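# Buzz-wire: carry ring to green end without touching

## Task

Guide the ring along the wire until it reaches the green section at the wire's far end, and leave it hanging there on its own. Nothing at all, the ring included, may ever contact the thin part of the wire; a single touch means failure. Afterwards open the gripper and pull the hand away; the ring must stay in place without the robot holding it.

## Robot and tools

ROBOT. One arm with seven revolute joints (waist, shoulder, upper arm roll, elbow, forearm roll, wrist pitch, wrist roll) and a two-finger parallel gripper. Joint ranges in rad: waist and both rolls -6.283 to 6.283, shoulder -2.059 to 2.094, elbow -0.192 to 3.927, wrist pitch -1.693 to 3.142. The fingers extend along the gripper's +z axis and separate along its y axis. The reported end_effector_position sits between the finger pads when closed, roughly 2 cm short of the tips; closing pushes the tips about 10 mm further along +z.

FRAME. Everything is in the scene frame: origin on the table surface directly beneath the arm base, +z up, +y to the left when facing along +x. Positions in metres, orientations as quaternions written w first (qw, qx, qy, qz). The base may be tilted relative to the table, and the reported hand position can be slightly wrong, more so when reaching far.

THE 8-NUMBER ROW. Both motion tools use one row: x, y, z, qw, qx, qy, qz, opening. x, y, z and the quaternion are an absolute target pose for the gripper in the scene frame, not an offset. opening runs from -1 (closed) to +1 (fully open, 0.084 m). Each step the controller clips the commanded pose to at most 70 mm and 16 degrees from where the gripper actually is, and favours position over orientation if it cannot do both. To keep an orientation steady, repeat the same quaternion in every row rather than copying the possibly drifted one from the last result.

execute_actions(actions): a list of actions run in sequence. Each action is a table of 1 to 15 rows; each row lasts one control step (1/30 s), and if fewer than 15 rows are given, the last one is held for the remaining steps. An empty list just reports state and images. An action is rejected if its target lies more than 0.6 m from the gripper's current position along any of the gripper's own axes; if the first action fails this or anything is malformed, nothing runs. After an action the arm only continues up to the last clipped pose, so long trips need further actions.

move(target, speed, blocking): drives the gripper in a straight line toward one absolute row. speed is in m/s, 0.002 to 0.5 (default 0.25); turning is capped at twice that in rad/s. Paths last 0.5 to 10 s and get cut off at 10 s. The opening is applied at the start. The path ignores obstacles, the real gripper lags and may overshoot the speed, especially near full reach. With blocking=false you get a result after 0.5 s while the arm keeps going; then use wait or stop before sending further rows or moves. The extra 'move:' line reports the ending (done, off_target, moving, held, fault) and any limits (paced: pose clipped; held: some steps blocked, after which the arm may suddenly speed up), plus distance from target.

wait(seconds): 0 to 10; lets time pass while holding the last command; returns early if a running move finishes. stop(): brakes a running move; it needs some room, more at speed; fingers keep moving. zoom_image(camera, region): camera is cam_high, cam_low or cam_wrist; region is [x0, y0, x1, y1] in image pixels, origin top-left, at most 504 by 504. show_instructions(): shows the scene's reference images. finished_scene(scene): pass the current scene number to end it irreversibly; do this only once the ring hangs on the green part by itself and the hand is clear.

RESULTS. Each result lists the gripper's position, quaternion and velocities, joint positions and torques (torques include offsets and noise and are nonzero in free air), grip_measured (finger opening on the -1..1 scale), 'Hand target' (the pose the controller is currently heading to), any 'pose unreachable' line (the clearance check, which treats the base mount as arm, altered or blocked the command), and images from cam_high, cam_low, cam_wrist (each 672x504). Calibration for each camera (intrinsics K, distortion D, T_world_to_cam) is provided and may be off by a few degrees or millimetres; use it to relate pixels to scene coordinates.

GRIPPING. To hold the ring, command an opening well below grip_measured; the gap sets the squeeze. Per-pad force tops out near 24 N; slamming shut can squeeze harder. Sending back grip_measured gives a light hold.

CAUTIONS. The thin wire must never be touched by ring, fingers or arm, so plan clear paths, move slowly and check with zoomed images. Don't drop the ring or knock anything off the table. Avoid hard contact: if contact torque on a joint hits its limit (waist and shoulder 46.5, upper arm roll, elbow, forearm roll 27.9, wrist pitch and roll 18.6 N m, held weight included) the arm backs off, freezes for 10 s and drops the rest of the call. Holding loads heats motors; a MOTOR HOT line appears from 65 °C and at 80 °C the arm brakes until cooled. Loose objects may occasionally get a small push. Smooth, low-effort, quick motion is preferred.

Each tool is called after ">>>" by a JSON object that holds its "method" and its "body".

Reference images:

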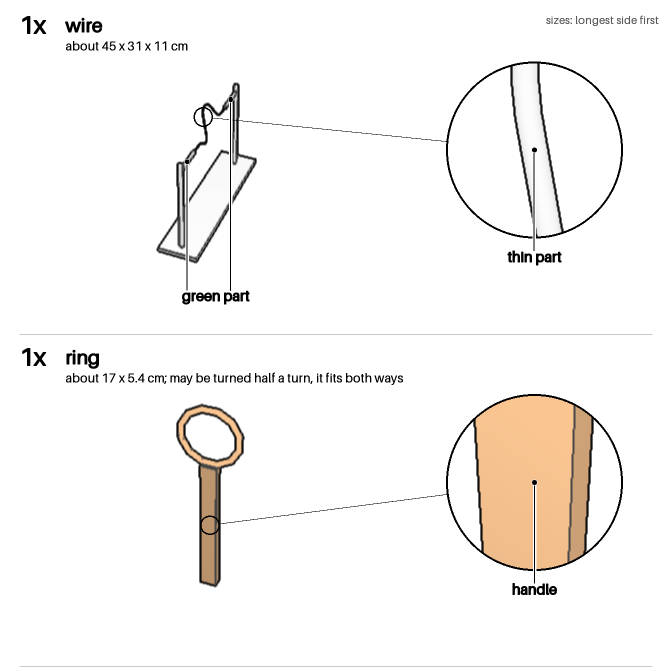

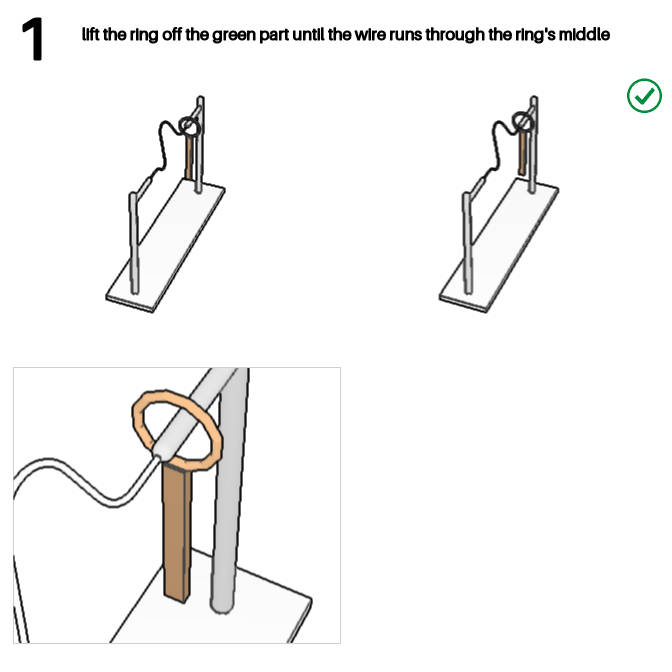

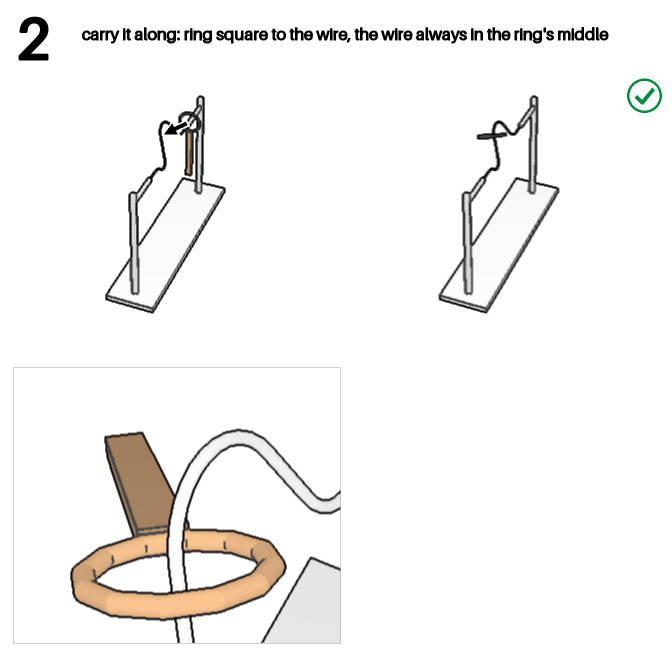

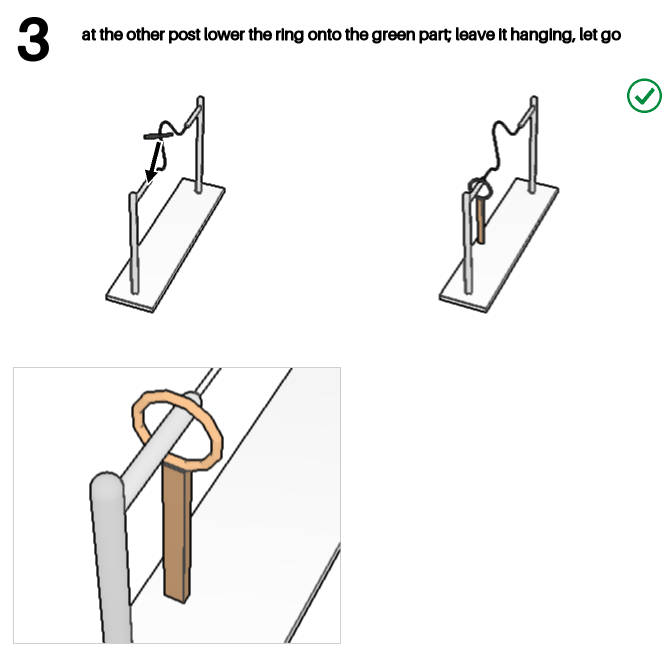

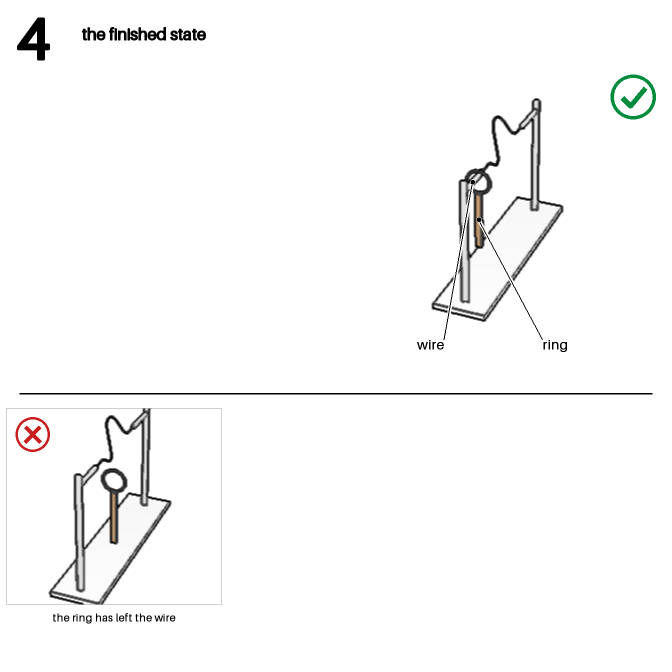

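## Session

>>> {"method": "execute_actions", "body": {"actions": []}}

Scene clock: 0.00 s.
end_effector_position=(+0.4362, +0.2188, +0.2714) grip_measured=+1.00 end_effector_quat_wxyz=(-0.383, +0.865, -0.139, -0.292) end_effector_velocity=(+0.000, +0.000, +0.001) end_effector_angular_velocity=(+0.001, -0.002, +0.001)
Joint positions: [ 0.195  0.423 -0.141  1.299  0.924  1.544 -0.006  0.084]
Joint velocities: [ 0.    -0.001  0.001  0.001  0.     0.    -0.     0.   ]
Joint torques (N m, as the arm reports them, + toward a larger angle): no reading
Motor temperatures (°C, as the motors report them): [39 33 44 35 39 38 36]
Hand target: +0.436, +0.219, +0.271; -0.383, +0.865, -0.139, -0.292

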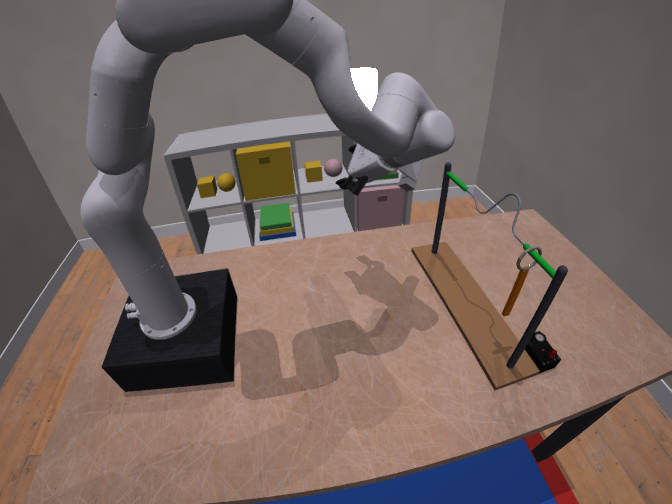

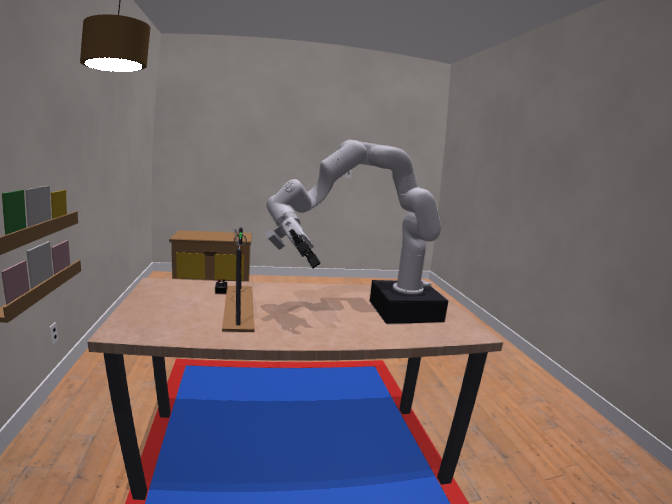

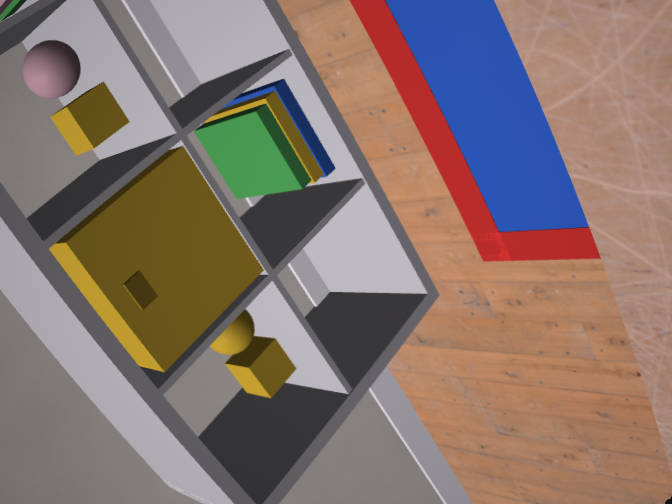

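>>> {"method": "zoom_image", "body": {"camera": "cam_high", "region": [400, 150, 600, 400]}}

>>> {"method": "zoom_image", "body": {"camera": "cam_low", "region": [190, 210, 290, 340]}}

Region (400, 150, 600, 400) of cam_high's 672x504 image, scaled by 2.016, with more detail than that image has; it fills the left 403 columns of this view, and the rest is white.

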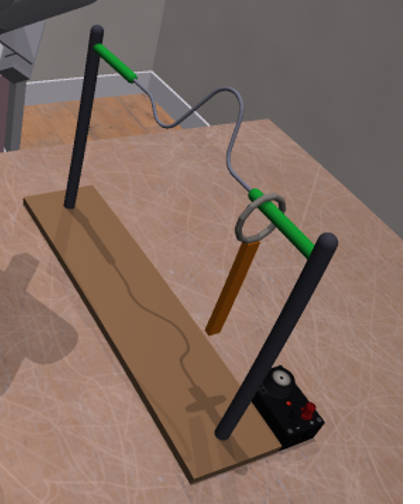

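Region (190, 210, 290, 340) of cam_low's 672x504 image, scaled by 3.877, with more detail than that image has; it fills the left 388 columns of this view, and the rest is white.

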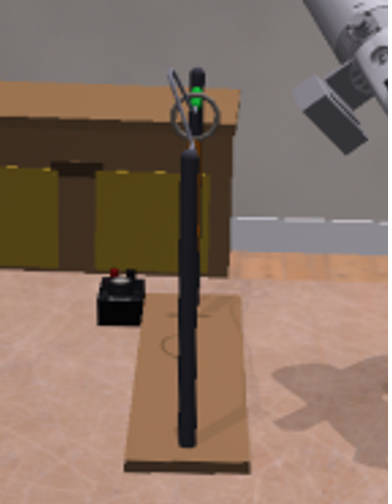

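>>> {"method": "move", "body": {"target": [0.42,-0.05,0.2,0,0.7071,0,0.7071,1], "speed": 0.3}}

Scene clock: 55.63 s.
end_effector_position=(+0.4207, -0.0506, +0.1997) grip_measured=+1.00 end_effector_quat_wxyz=(-0.000, +0.708, +0.000, +0.706) end_effector_velocity=(+0.000, -0.000, -0.001) end_effector_angular_velocity=(+0.001, -0.012, -0.001)
Joint positions: [ 0.04   0.329 -0.268  0.197  2.911  1.696 -3.078  0.084]
Joint velocities: [-0.002  0.023  0.004  0.003  0.005  0.032  0.001  0.   ]
Joint torques (N m, as the arm reports them, + toward a larger angle): [ -0.85 -10.98  -1.45   4.96   1.56   2.52   0.62]
Motor temperatures (°C, as the motors report them): [39 35 44 40 39 38 36]
Hand target: +0.421, -0.051, +0.199; -0.000, +0.708, +0.000, +0.706
Off the commanded pose: 0.001 m, 0 deg.
move: done; limits=paced
camera_calibration (this result's frames):
cam_wrist: T_world_to_cam=[[-0.00105764, -0.999907, -0.0136002, -0.0172705], [-0.00100175, 0.0136012, -0.999907, 0.270769], [0.999999, -0.00104391, -0.00101604, -0.29472], [0, 0, 0, 1]] pos_world=[0.294973, -0.0212593, 0.27021]

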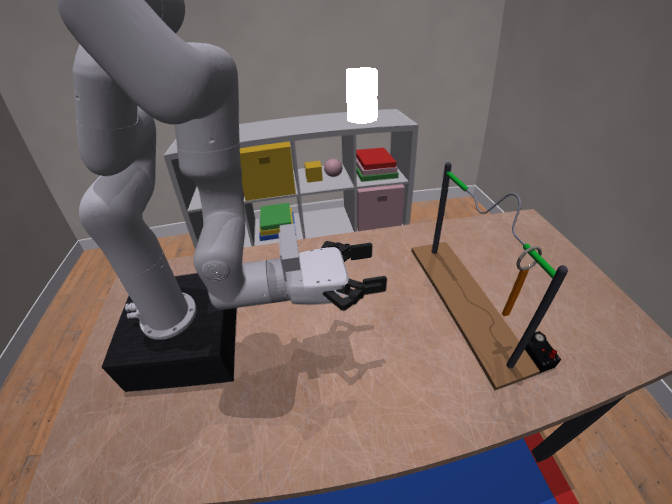

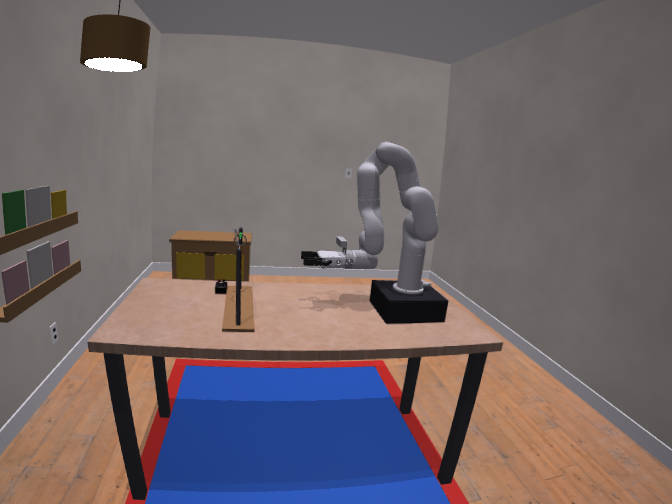

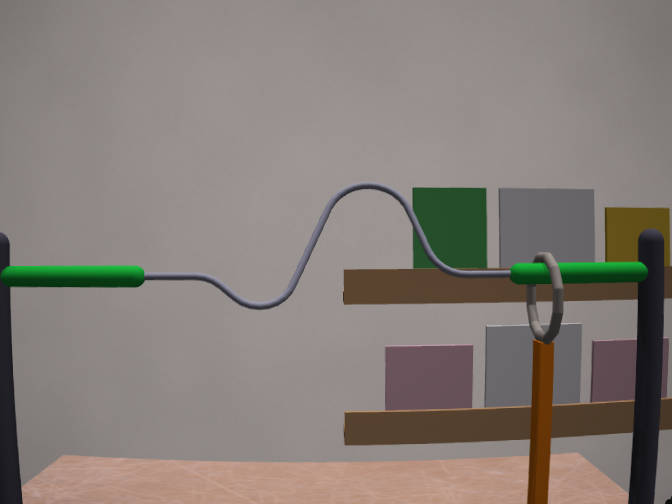

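>>> {"method": "move", "body": {"target": [0.42,-0.15,0.2,0,0.7071,0,0.7071,1], "speed": 0.2}}

Scene clock: 71.13 s.
end_effector_position=(+0.4203, -0.1497, +0.2000) grip_measured=+1.00 end_effector_quat_wxyz=(+0.000, +0.707, +0.000, +0.707) end_effector_velocity=(+0.001, -0.004, +0.001) end_effector_angular_velocity=(-0.000, -0.003, +0.001)
Joint positions: [-0.106  0.42  -0.52   0.332  2.545  1.709 -2.987  0.084]
Joint velocities: [-0.004  0.005 -0.006  0.009 -0.008  0.003  0.005  0.   ]
Joint torques (N m, as the arm reports them, + toward a larger angle): [ -0.95 -12.94  -2.84   5.65   1.6    2.4    0.62]
Motor temperatures (°C, as the motors report them): [39 34 44 38 39 38 36]
Hand target: +0.420, -0.150, +0.200; +0.000, +0.707, +0.000, +0.707
Off the commanded pose: 0.000 m, 0 deg.
move: done
camera_calibration (this result's frames):
cam_wrist: T_world_to_cam=[[-0.0016165, -0.999905, -0.0136837, -0.116087], [0.00224924, 0.0136801, -0.999904, 0.271041], [0.999996, -0.00164712, 0.00222691, -0.295178], [0, 0, 0, 1]] pos_world=[0.294379, -0.12027, 0.270084]

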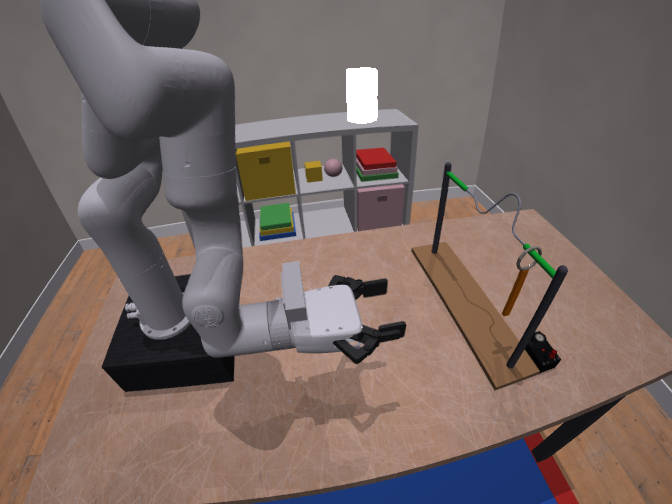

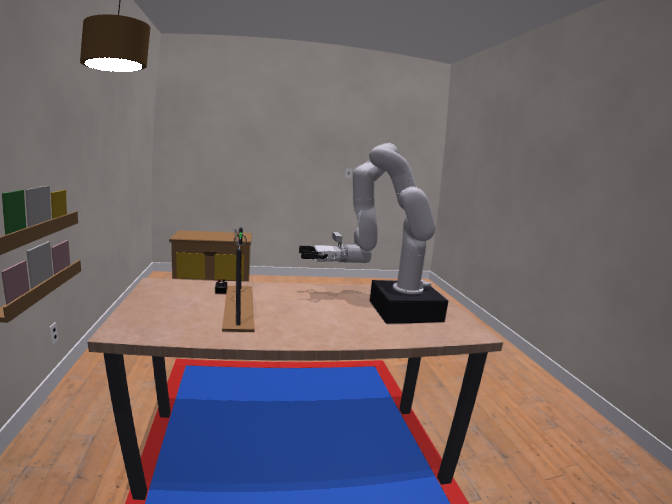

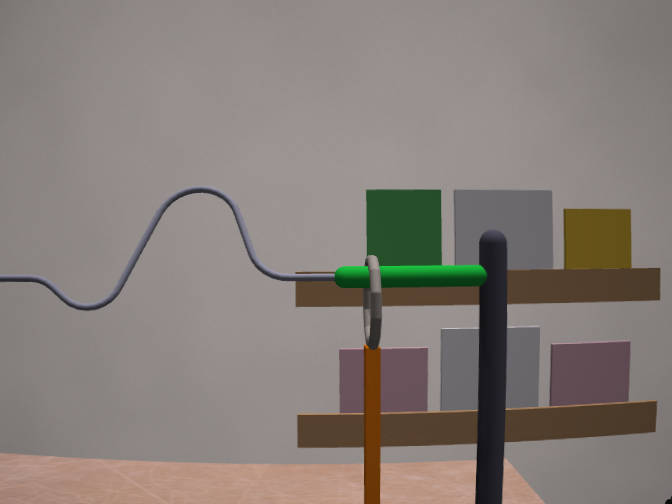

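>>> {"method": "move", "body": {"target": [0.6,-0.141,0.13,0,0.7071,0,0.7071,0], "speed": 0.25}}

>>> {"method": "zoom_image", "body": {"camera": "cam_high", "region": [400, 200, 600, 400]}}

>>> {"method": "zoom_image", "body": {"camera": "cam_low", "region": [190, 210, 320, 340]}}

Scene clock: 92.37 s.
end_effector_position=(+0.5999, -0.1403, +0.1306) grip_measured=-0.01 end_effector_quat_wxyz=(-0.000, +0.707, -0.001, +0.707) end_effector_velocity=(+0.002, +0.001, -0.001) end_effector_angular_velocity=(-0.000, +0.000, +0.002)
Joint positions: [-0.04   0.826 -0.282  0.936  2.897  1.488 -2.902  0.044]
Joint velocities: [-0.     0.005  0.002  0.008  0.    -0.002 -0.    -0.   ]
Joint torques (N m, as the arm reports them, + toward a larger angle): [ -1.19 -21.57  -4.26   7.85   1.55   2.37   0.45]
Motor temperatures (°C, as the motors report them): [39 34 44 37 39 38 36]
Hand target: +0.600, -0.140, +0.130; -0.000, +0.707, -0.000, +0.707
Off the commanded pose: 0.001 m, 0 deg.
move: done
camera_calibration (this result's frames):
cam_wrist: T_world_to_cam=[[-0.00230989, -0.999884, -0.0150506, -0.106756], [0.00270083, 0.0150443, -0.999883, 0.201006], [0.999994, -0.00235027, 0.00266577, -0.474767], [0, 0, 0, 1]] pos_world=[0.473975, -0.110884, 0.200641]

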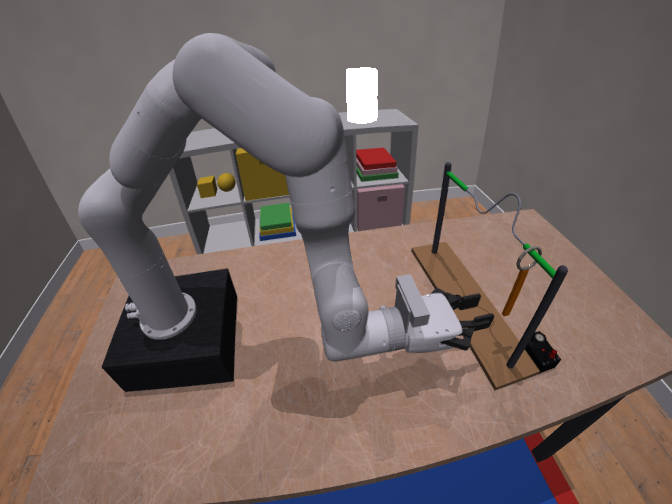

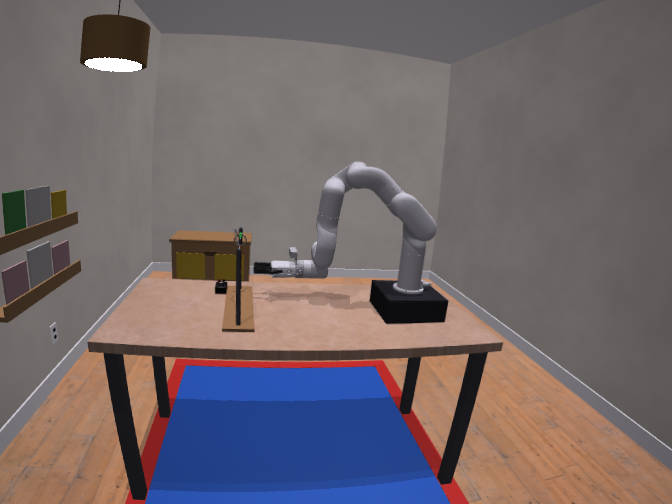

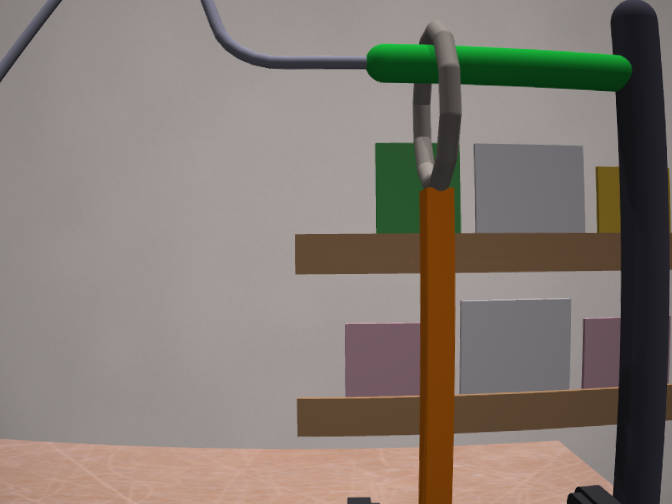

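Region (400, 200, 600, 400) of cam_high's 672x504 image, scaled by 2.520, with more detail than that image has.

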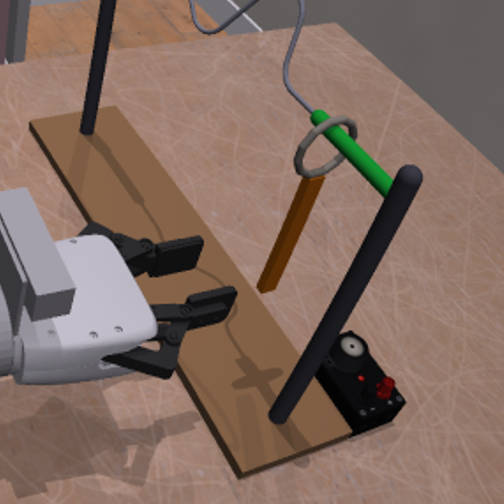

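Region (190, 210, 320, 340) of cam_low's 672x504 image, scaled by 3.877, with more detail than that image has.

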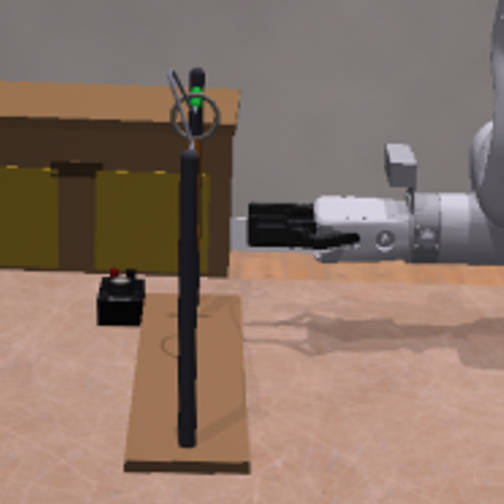

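>>> {"method": "move", "body": {"target": [0.675,-0.141,0.13,0,0.7071,0,0.7071,0], "speed": 0.1}}

>>> {"method": "zoom_image", "body": {"camera": "cam_high", "region": [440, 220, 600, 380]}}

>>> {"method": "zoom_image", "body": {"camera": "cam_low", "region": [190, 210, 320, 340]}}

Scene clock: 97.97 s.
end_effector_position=(+0.6747, -0.1408, +0.1301) grip_measured=-0.01 end_effector_quat_wxyz=(-0.000, +0.707, -0.000, +0.707) end_effector_velocity=(+0.003, -0.000, +0.001) end_effector_angular_velocity=(-0.001, -0.003, +0.000)
Joint positions: [-0.031  0.929 -0.258  1.215  2.936  1.307 -2.871  0.044]
Joint velocities: [ 0.001  0.003 -0.001  0.01   0.001 -0.004  0.001 -0.   ]
Joint torques (N m, as the arm reports them, + toward a larger angle): [ -0.89 -24.46  -4.08  10.43   1.5    2.42   0.55]
Motor temperatures (°C, as the motors report them): [39 34 44 37 39 38 36]
Hand target: +0.675, -0.141, +0.130; -0.000, +0.707, -0.000, +0.707
Off the commanded pose: 0.000 m, 0 deg.
move: done
camera_calibration (this result's frames):
cam_wrist: T_world_to_cam=[[-0.00205437, -0.999894, -0.0143883, -0.107376], [0.00230262, 0.0143835, -0.999894, 0.200567], [0.999995, -0.00208728, 0.00227282, -0.549457], [0, 0, 0, 1]] pos_world=[0.548772, -0.111397, 0.200249]

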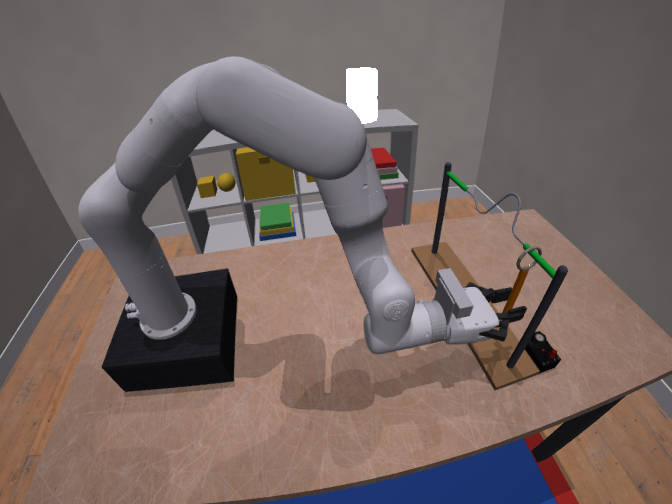

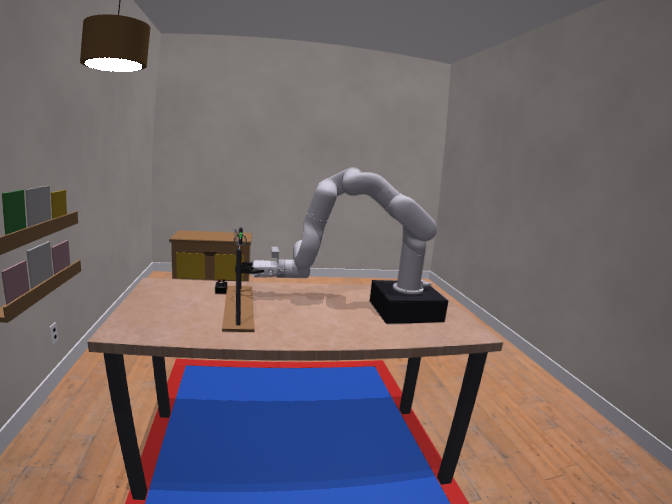

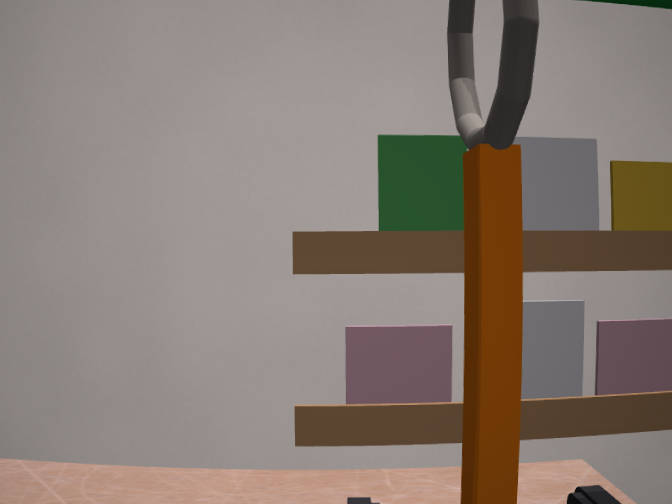

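Region (440, 220, 600, 380) of cam_high's 672x504 image, scaled by 3.150, with more detail than that image has.

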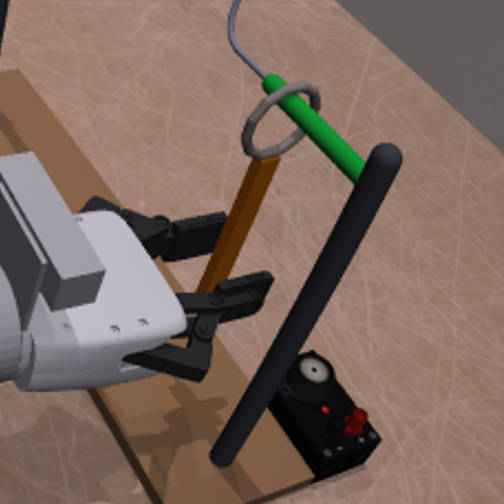

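Region (190, 210, 320, 340) of cam_low's 672x504 image, scaled by 3.877, with more detail than that image has.

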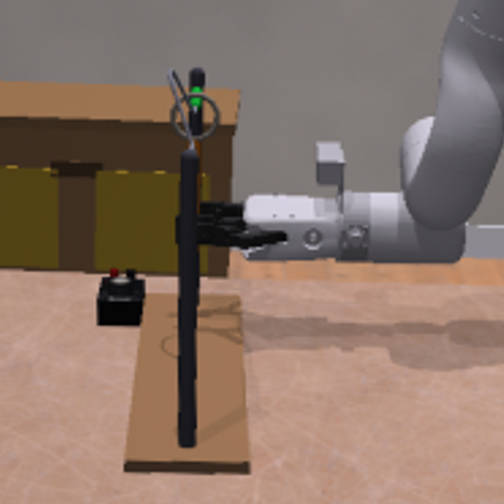

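>>> {"method": "move", "body": {"target": [0.675,-0.141,0.13,0,0.7071,0,0.7071,-1], "speed": 0.1}}

>>> {"method": "zoom_image", "body": {"camera": "cam_high", "region": [440, 220, 600, 380]}}

Scene clock: 102.07 s.
end_effector_position=(+0.6751, -0.1409, +0.1302) grip_measured=-0.83 end_effector_quat_wxyz=(-0.000, +0.707, +0.000, +0.707) end_effector_velocity=(-0.000, -0.000, -0.000) end_effector_angular_velocity=(-0.000, +0.001, +0.000)
Joint positions: [-0.031  0.93  -0.258  1.217  2.935  1.307 -2.871  0.008]
Joint velocities: [-0.    -0.    -0.    -0.001 -0.001 -0.     0.    -0.   ]
Joint torques (N m, as the arm reports them, + toward a larger angle): [ -1.33 -24.42  -4.11  10.16   1.71   2.12   0.66]
Motor temperatures (°C, as the motors report them): [39 35 44 37 39 38 36]
Hand target: +0.675, -0.141, +0.130; +0.000, +0.707, -0.000, +0.707
Off the commanded pose: 0.000 m, 0 deg.
move: done
camera_calibration (this result's frames):
cam_wrist: T_world_to_cam=[[-0.0015303, -0.9999, -0.0140628, -0.107839], [0.00286624, 0.0140584, -0.999897, 0.200155], [0.999995, -0.00157045, 0.00284444, -0.549889], [0, 0, 0, 1]] pos_world=[0.549147, -0.111506, 0.200182]

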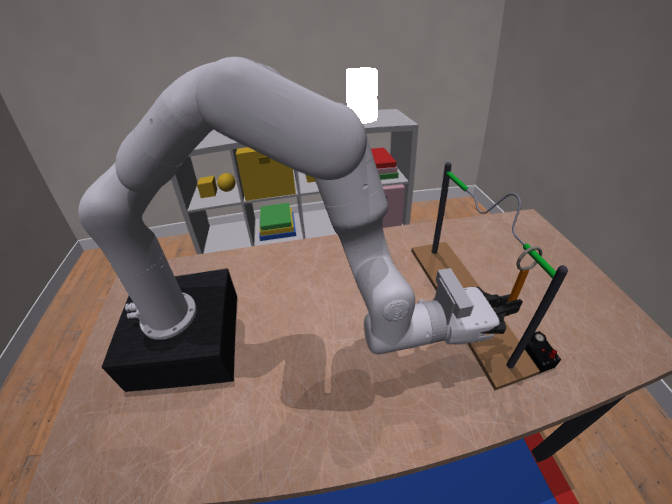

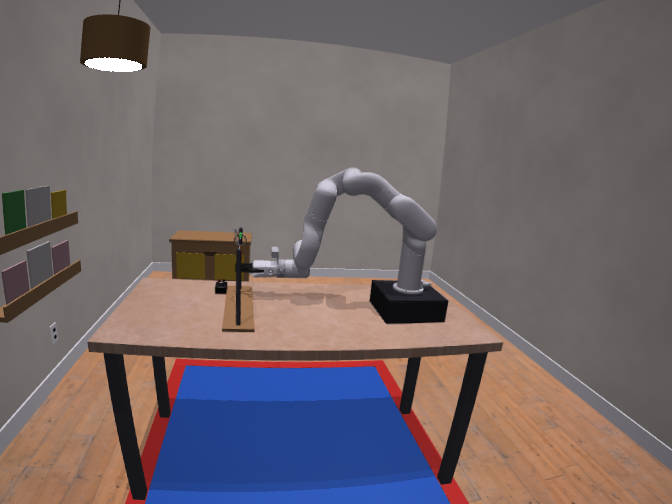

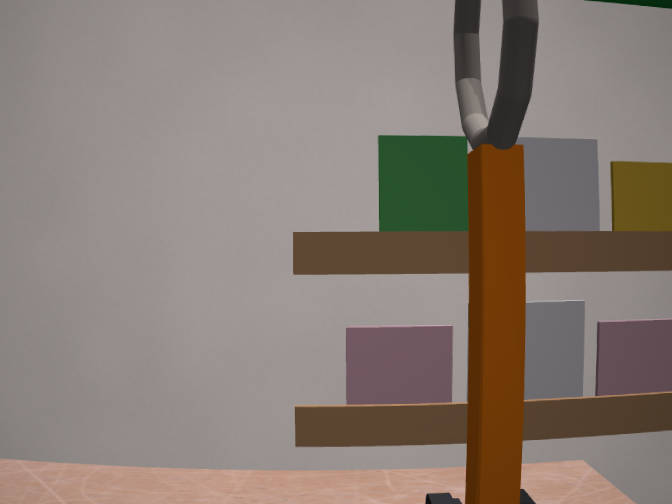

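Region (440, 220, 600, 380) of cam_high's 672x504 image, scaled by 3.150, with more detail than that image has.

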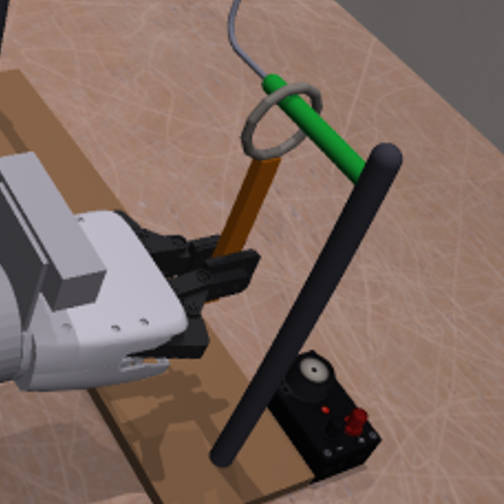

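>>> {"method": "move", "body": {"target": [0.644,-0.141,0.134,0,0.7071,0,0.7071,-1], "speed": 0.05}}

>>> {"method": "move", "body": {"target": [0.613,-0.141,0.147,0,0.7071,0,0.7071,-1], "speed": 0.05}}

>>> {"method": "zoom_image", "body": {"camera": "cam_low", "region": [190, 210, 320, 340]}}

>>> {"method": "zoom_image", "body": {"camera": "cam_high", "region": [440, 220, 600, 380]}}

Scene clock: 110.93 s.
end_effector_position=(+0.6445, -0.1412, +0.1343) grip_measured=-0.83 end_effector_quat_wxyz=(+0.000, +0.707, +0.000, +0.707) end_effector_velocity=(-0.003, -0.001, -0.001) end_effector_angular_velocity=(+0.000, +0.002, -0.001)
Joint positions: [-0.032  0.872 -0.269  1.091  2.919  1.377 -2.882  0.008]
Joint velocities: [ 0.    -0.003 -0.002 -0.01  -0.     0.005 -0.     0.   ]
Joint torques (N m, as the arm reports them, + toward a larger angle): [ -0.73 -21.67  -3.86   7.59   1.12   1.86   0.11]
Motor temperatures (°C, as the motors report them): [39 35 45 37 39 38 36]
Hand target: +0.644, -0.141, +0.134; +0.000, +0.707, +0.000, +0.707
Off the commanded pose: 0.001 m, 0 deg.
move: done
camera_calibration (this result's frames):
cam_wrist: T_world_to_cam=[[-0.00179745, -0.999903, -0.0138358, -0.108056], [0.00349089, 0.0138294, -0.999898, 0.203976], [0.999992, -0.00184556, 0.00346569, -0.519385], [0, 0, 0, 1]] pos_world=[0.518474, -0.111825, 0.20426]

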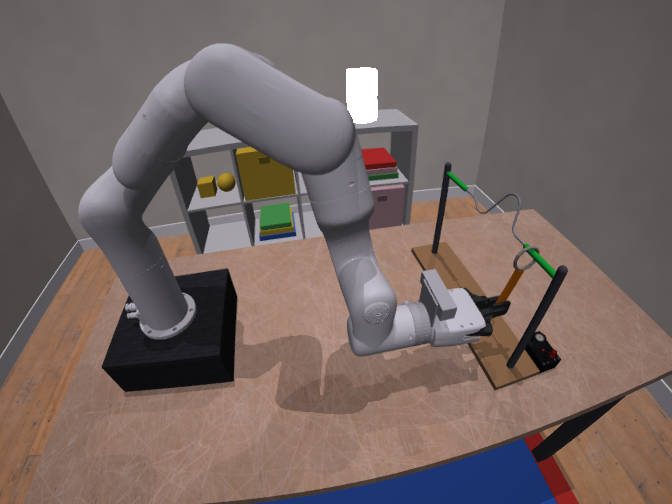

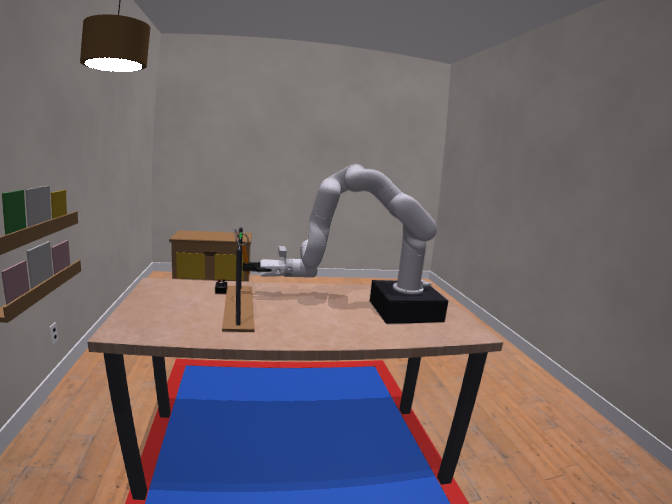

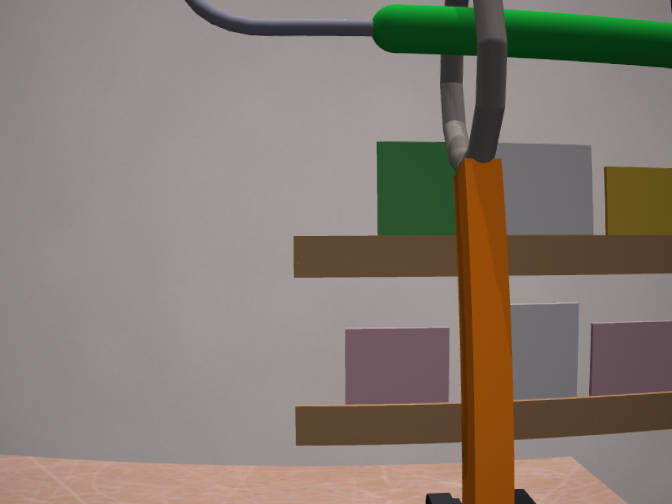

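Scene clock: 111.97 s.
end_effector_position=(+0.6134, -0.1411, +0.1472) grip_measured=-0.83 end_effector_quat_wxyz=(+0.000, +0.707, +0.000, +0.707) end_effector_velocity=(-0.002, -0.001, +0.001) end_effector_angular_velocity=(-0.002, -0.000, -0.002)
Joint positions: [-0.031  0.791 -0.287  0.959  2.893  1.43  -2.891  0.008]
Joint velocities: [ 0.    -0.005 -0.004 -0.008 -0.002  0.003 -0.     0.   ]
Joint torques (N m, as the arm reports them, + toward a larger angle): [ -1.15 -20.65  -4.33   7.13   1.72   1.95   0.47]
Motor temperatures (°C, as the motors report them): [39 35 45 37 39 38 36]
Hand target: +0.613, -0.141, +0.147; +0.000, +0.707, +0.000, +0.707
Off the commanded pose: 0.001 m, 0 deg.
move: done
camera_calibration (this result's frames):
cam_wrist: T_world_to_cam=[[-0.00162398, -0.999903, -0.0138565, -0.107942], [0.00344578, 0.0138509, -0.999898, 0.217006], [0.999993, -0.00167156, 0.00342295, -0.488381], [0, 0, 0, 1]] pos_world=[0.487454, -0.111753, 0.21716]

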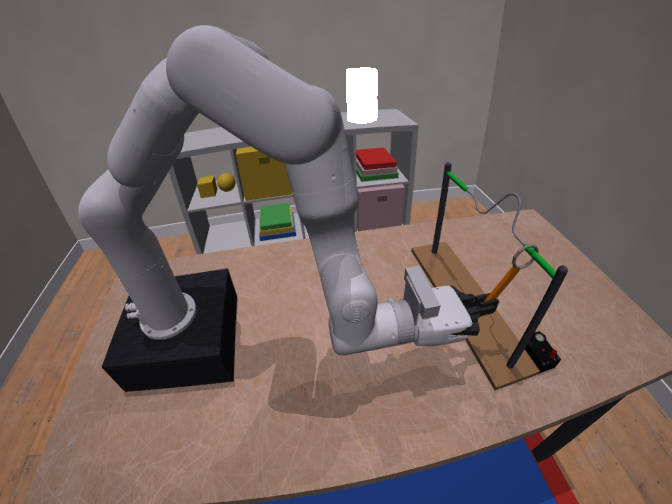

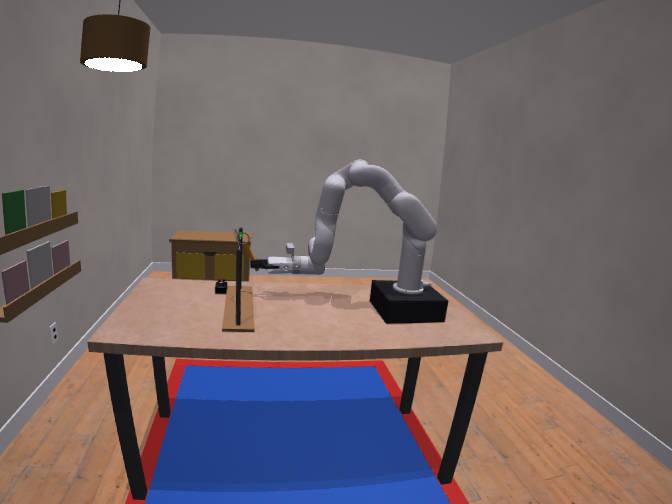

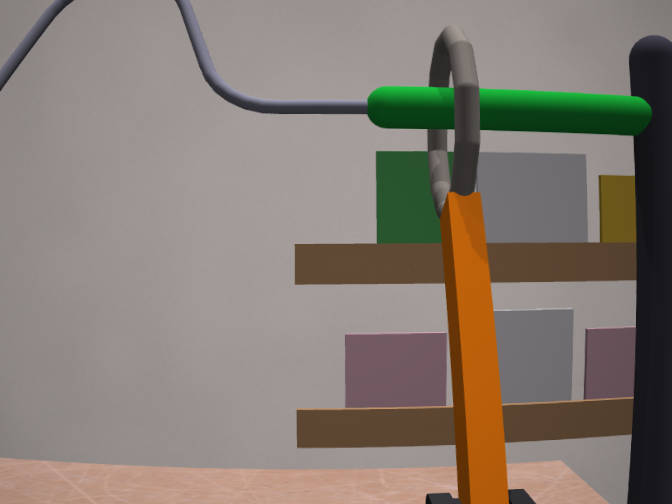

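Region (190, 210, 320, 340) of cam_low's 672x504 image, scaled by 3.877, with more detail than that image has.

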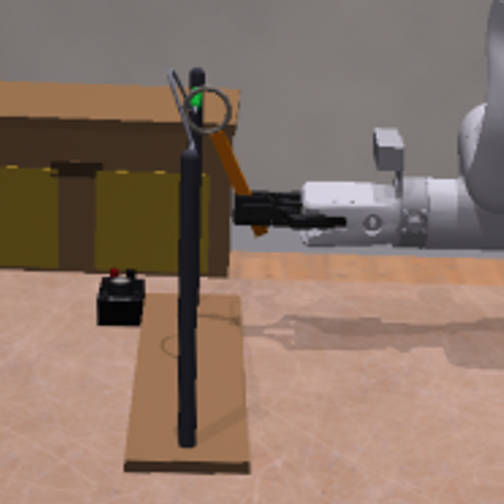

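Region (440, 220, 600, 380) of cam_high's 672x504 image, scaled by 3.150, with more detail than that image has.

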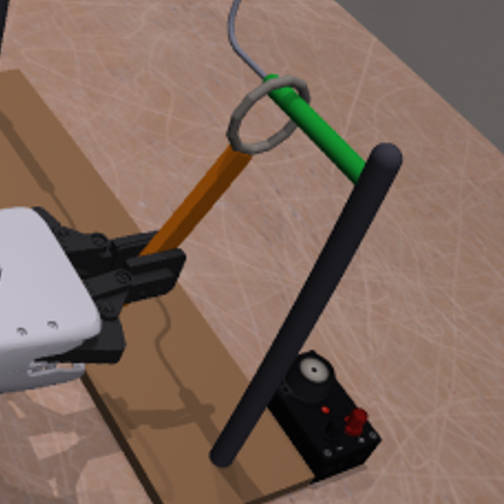

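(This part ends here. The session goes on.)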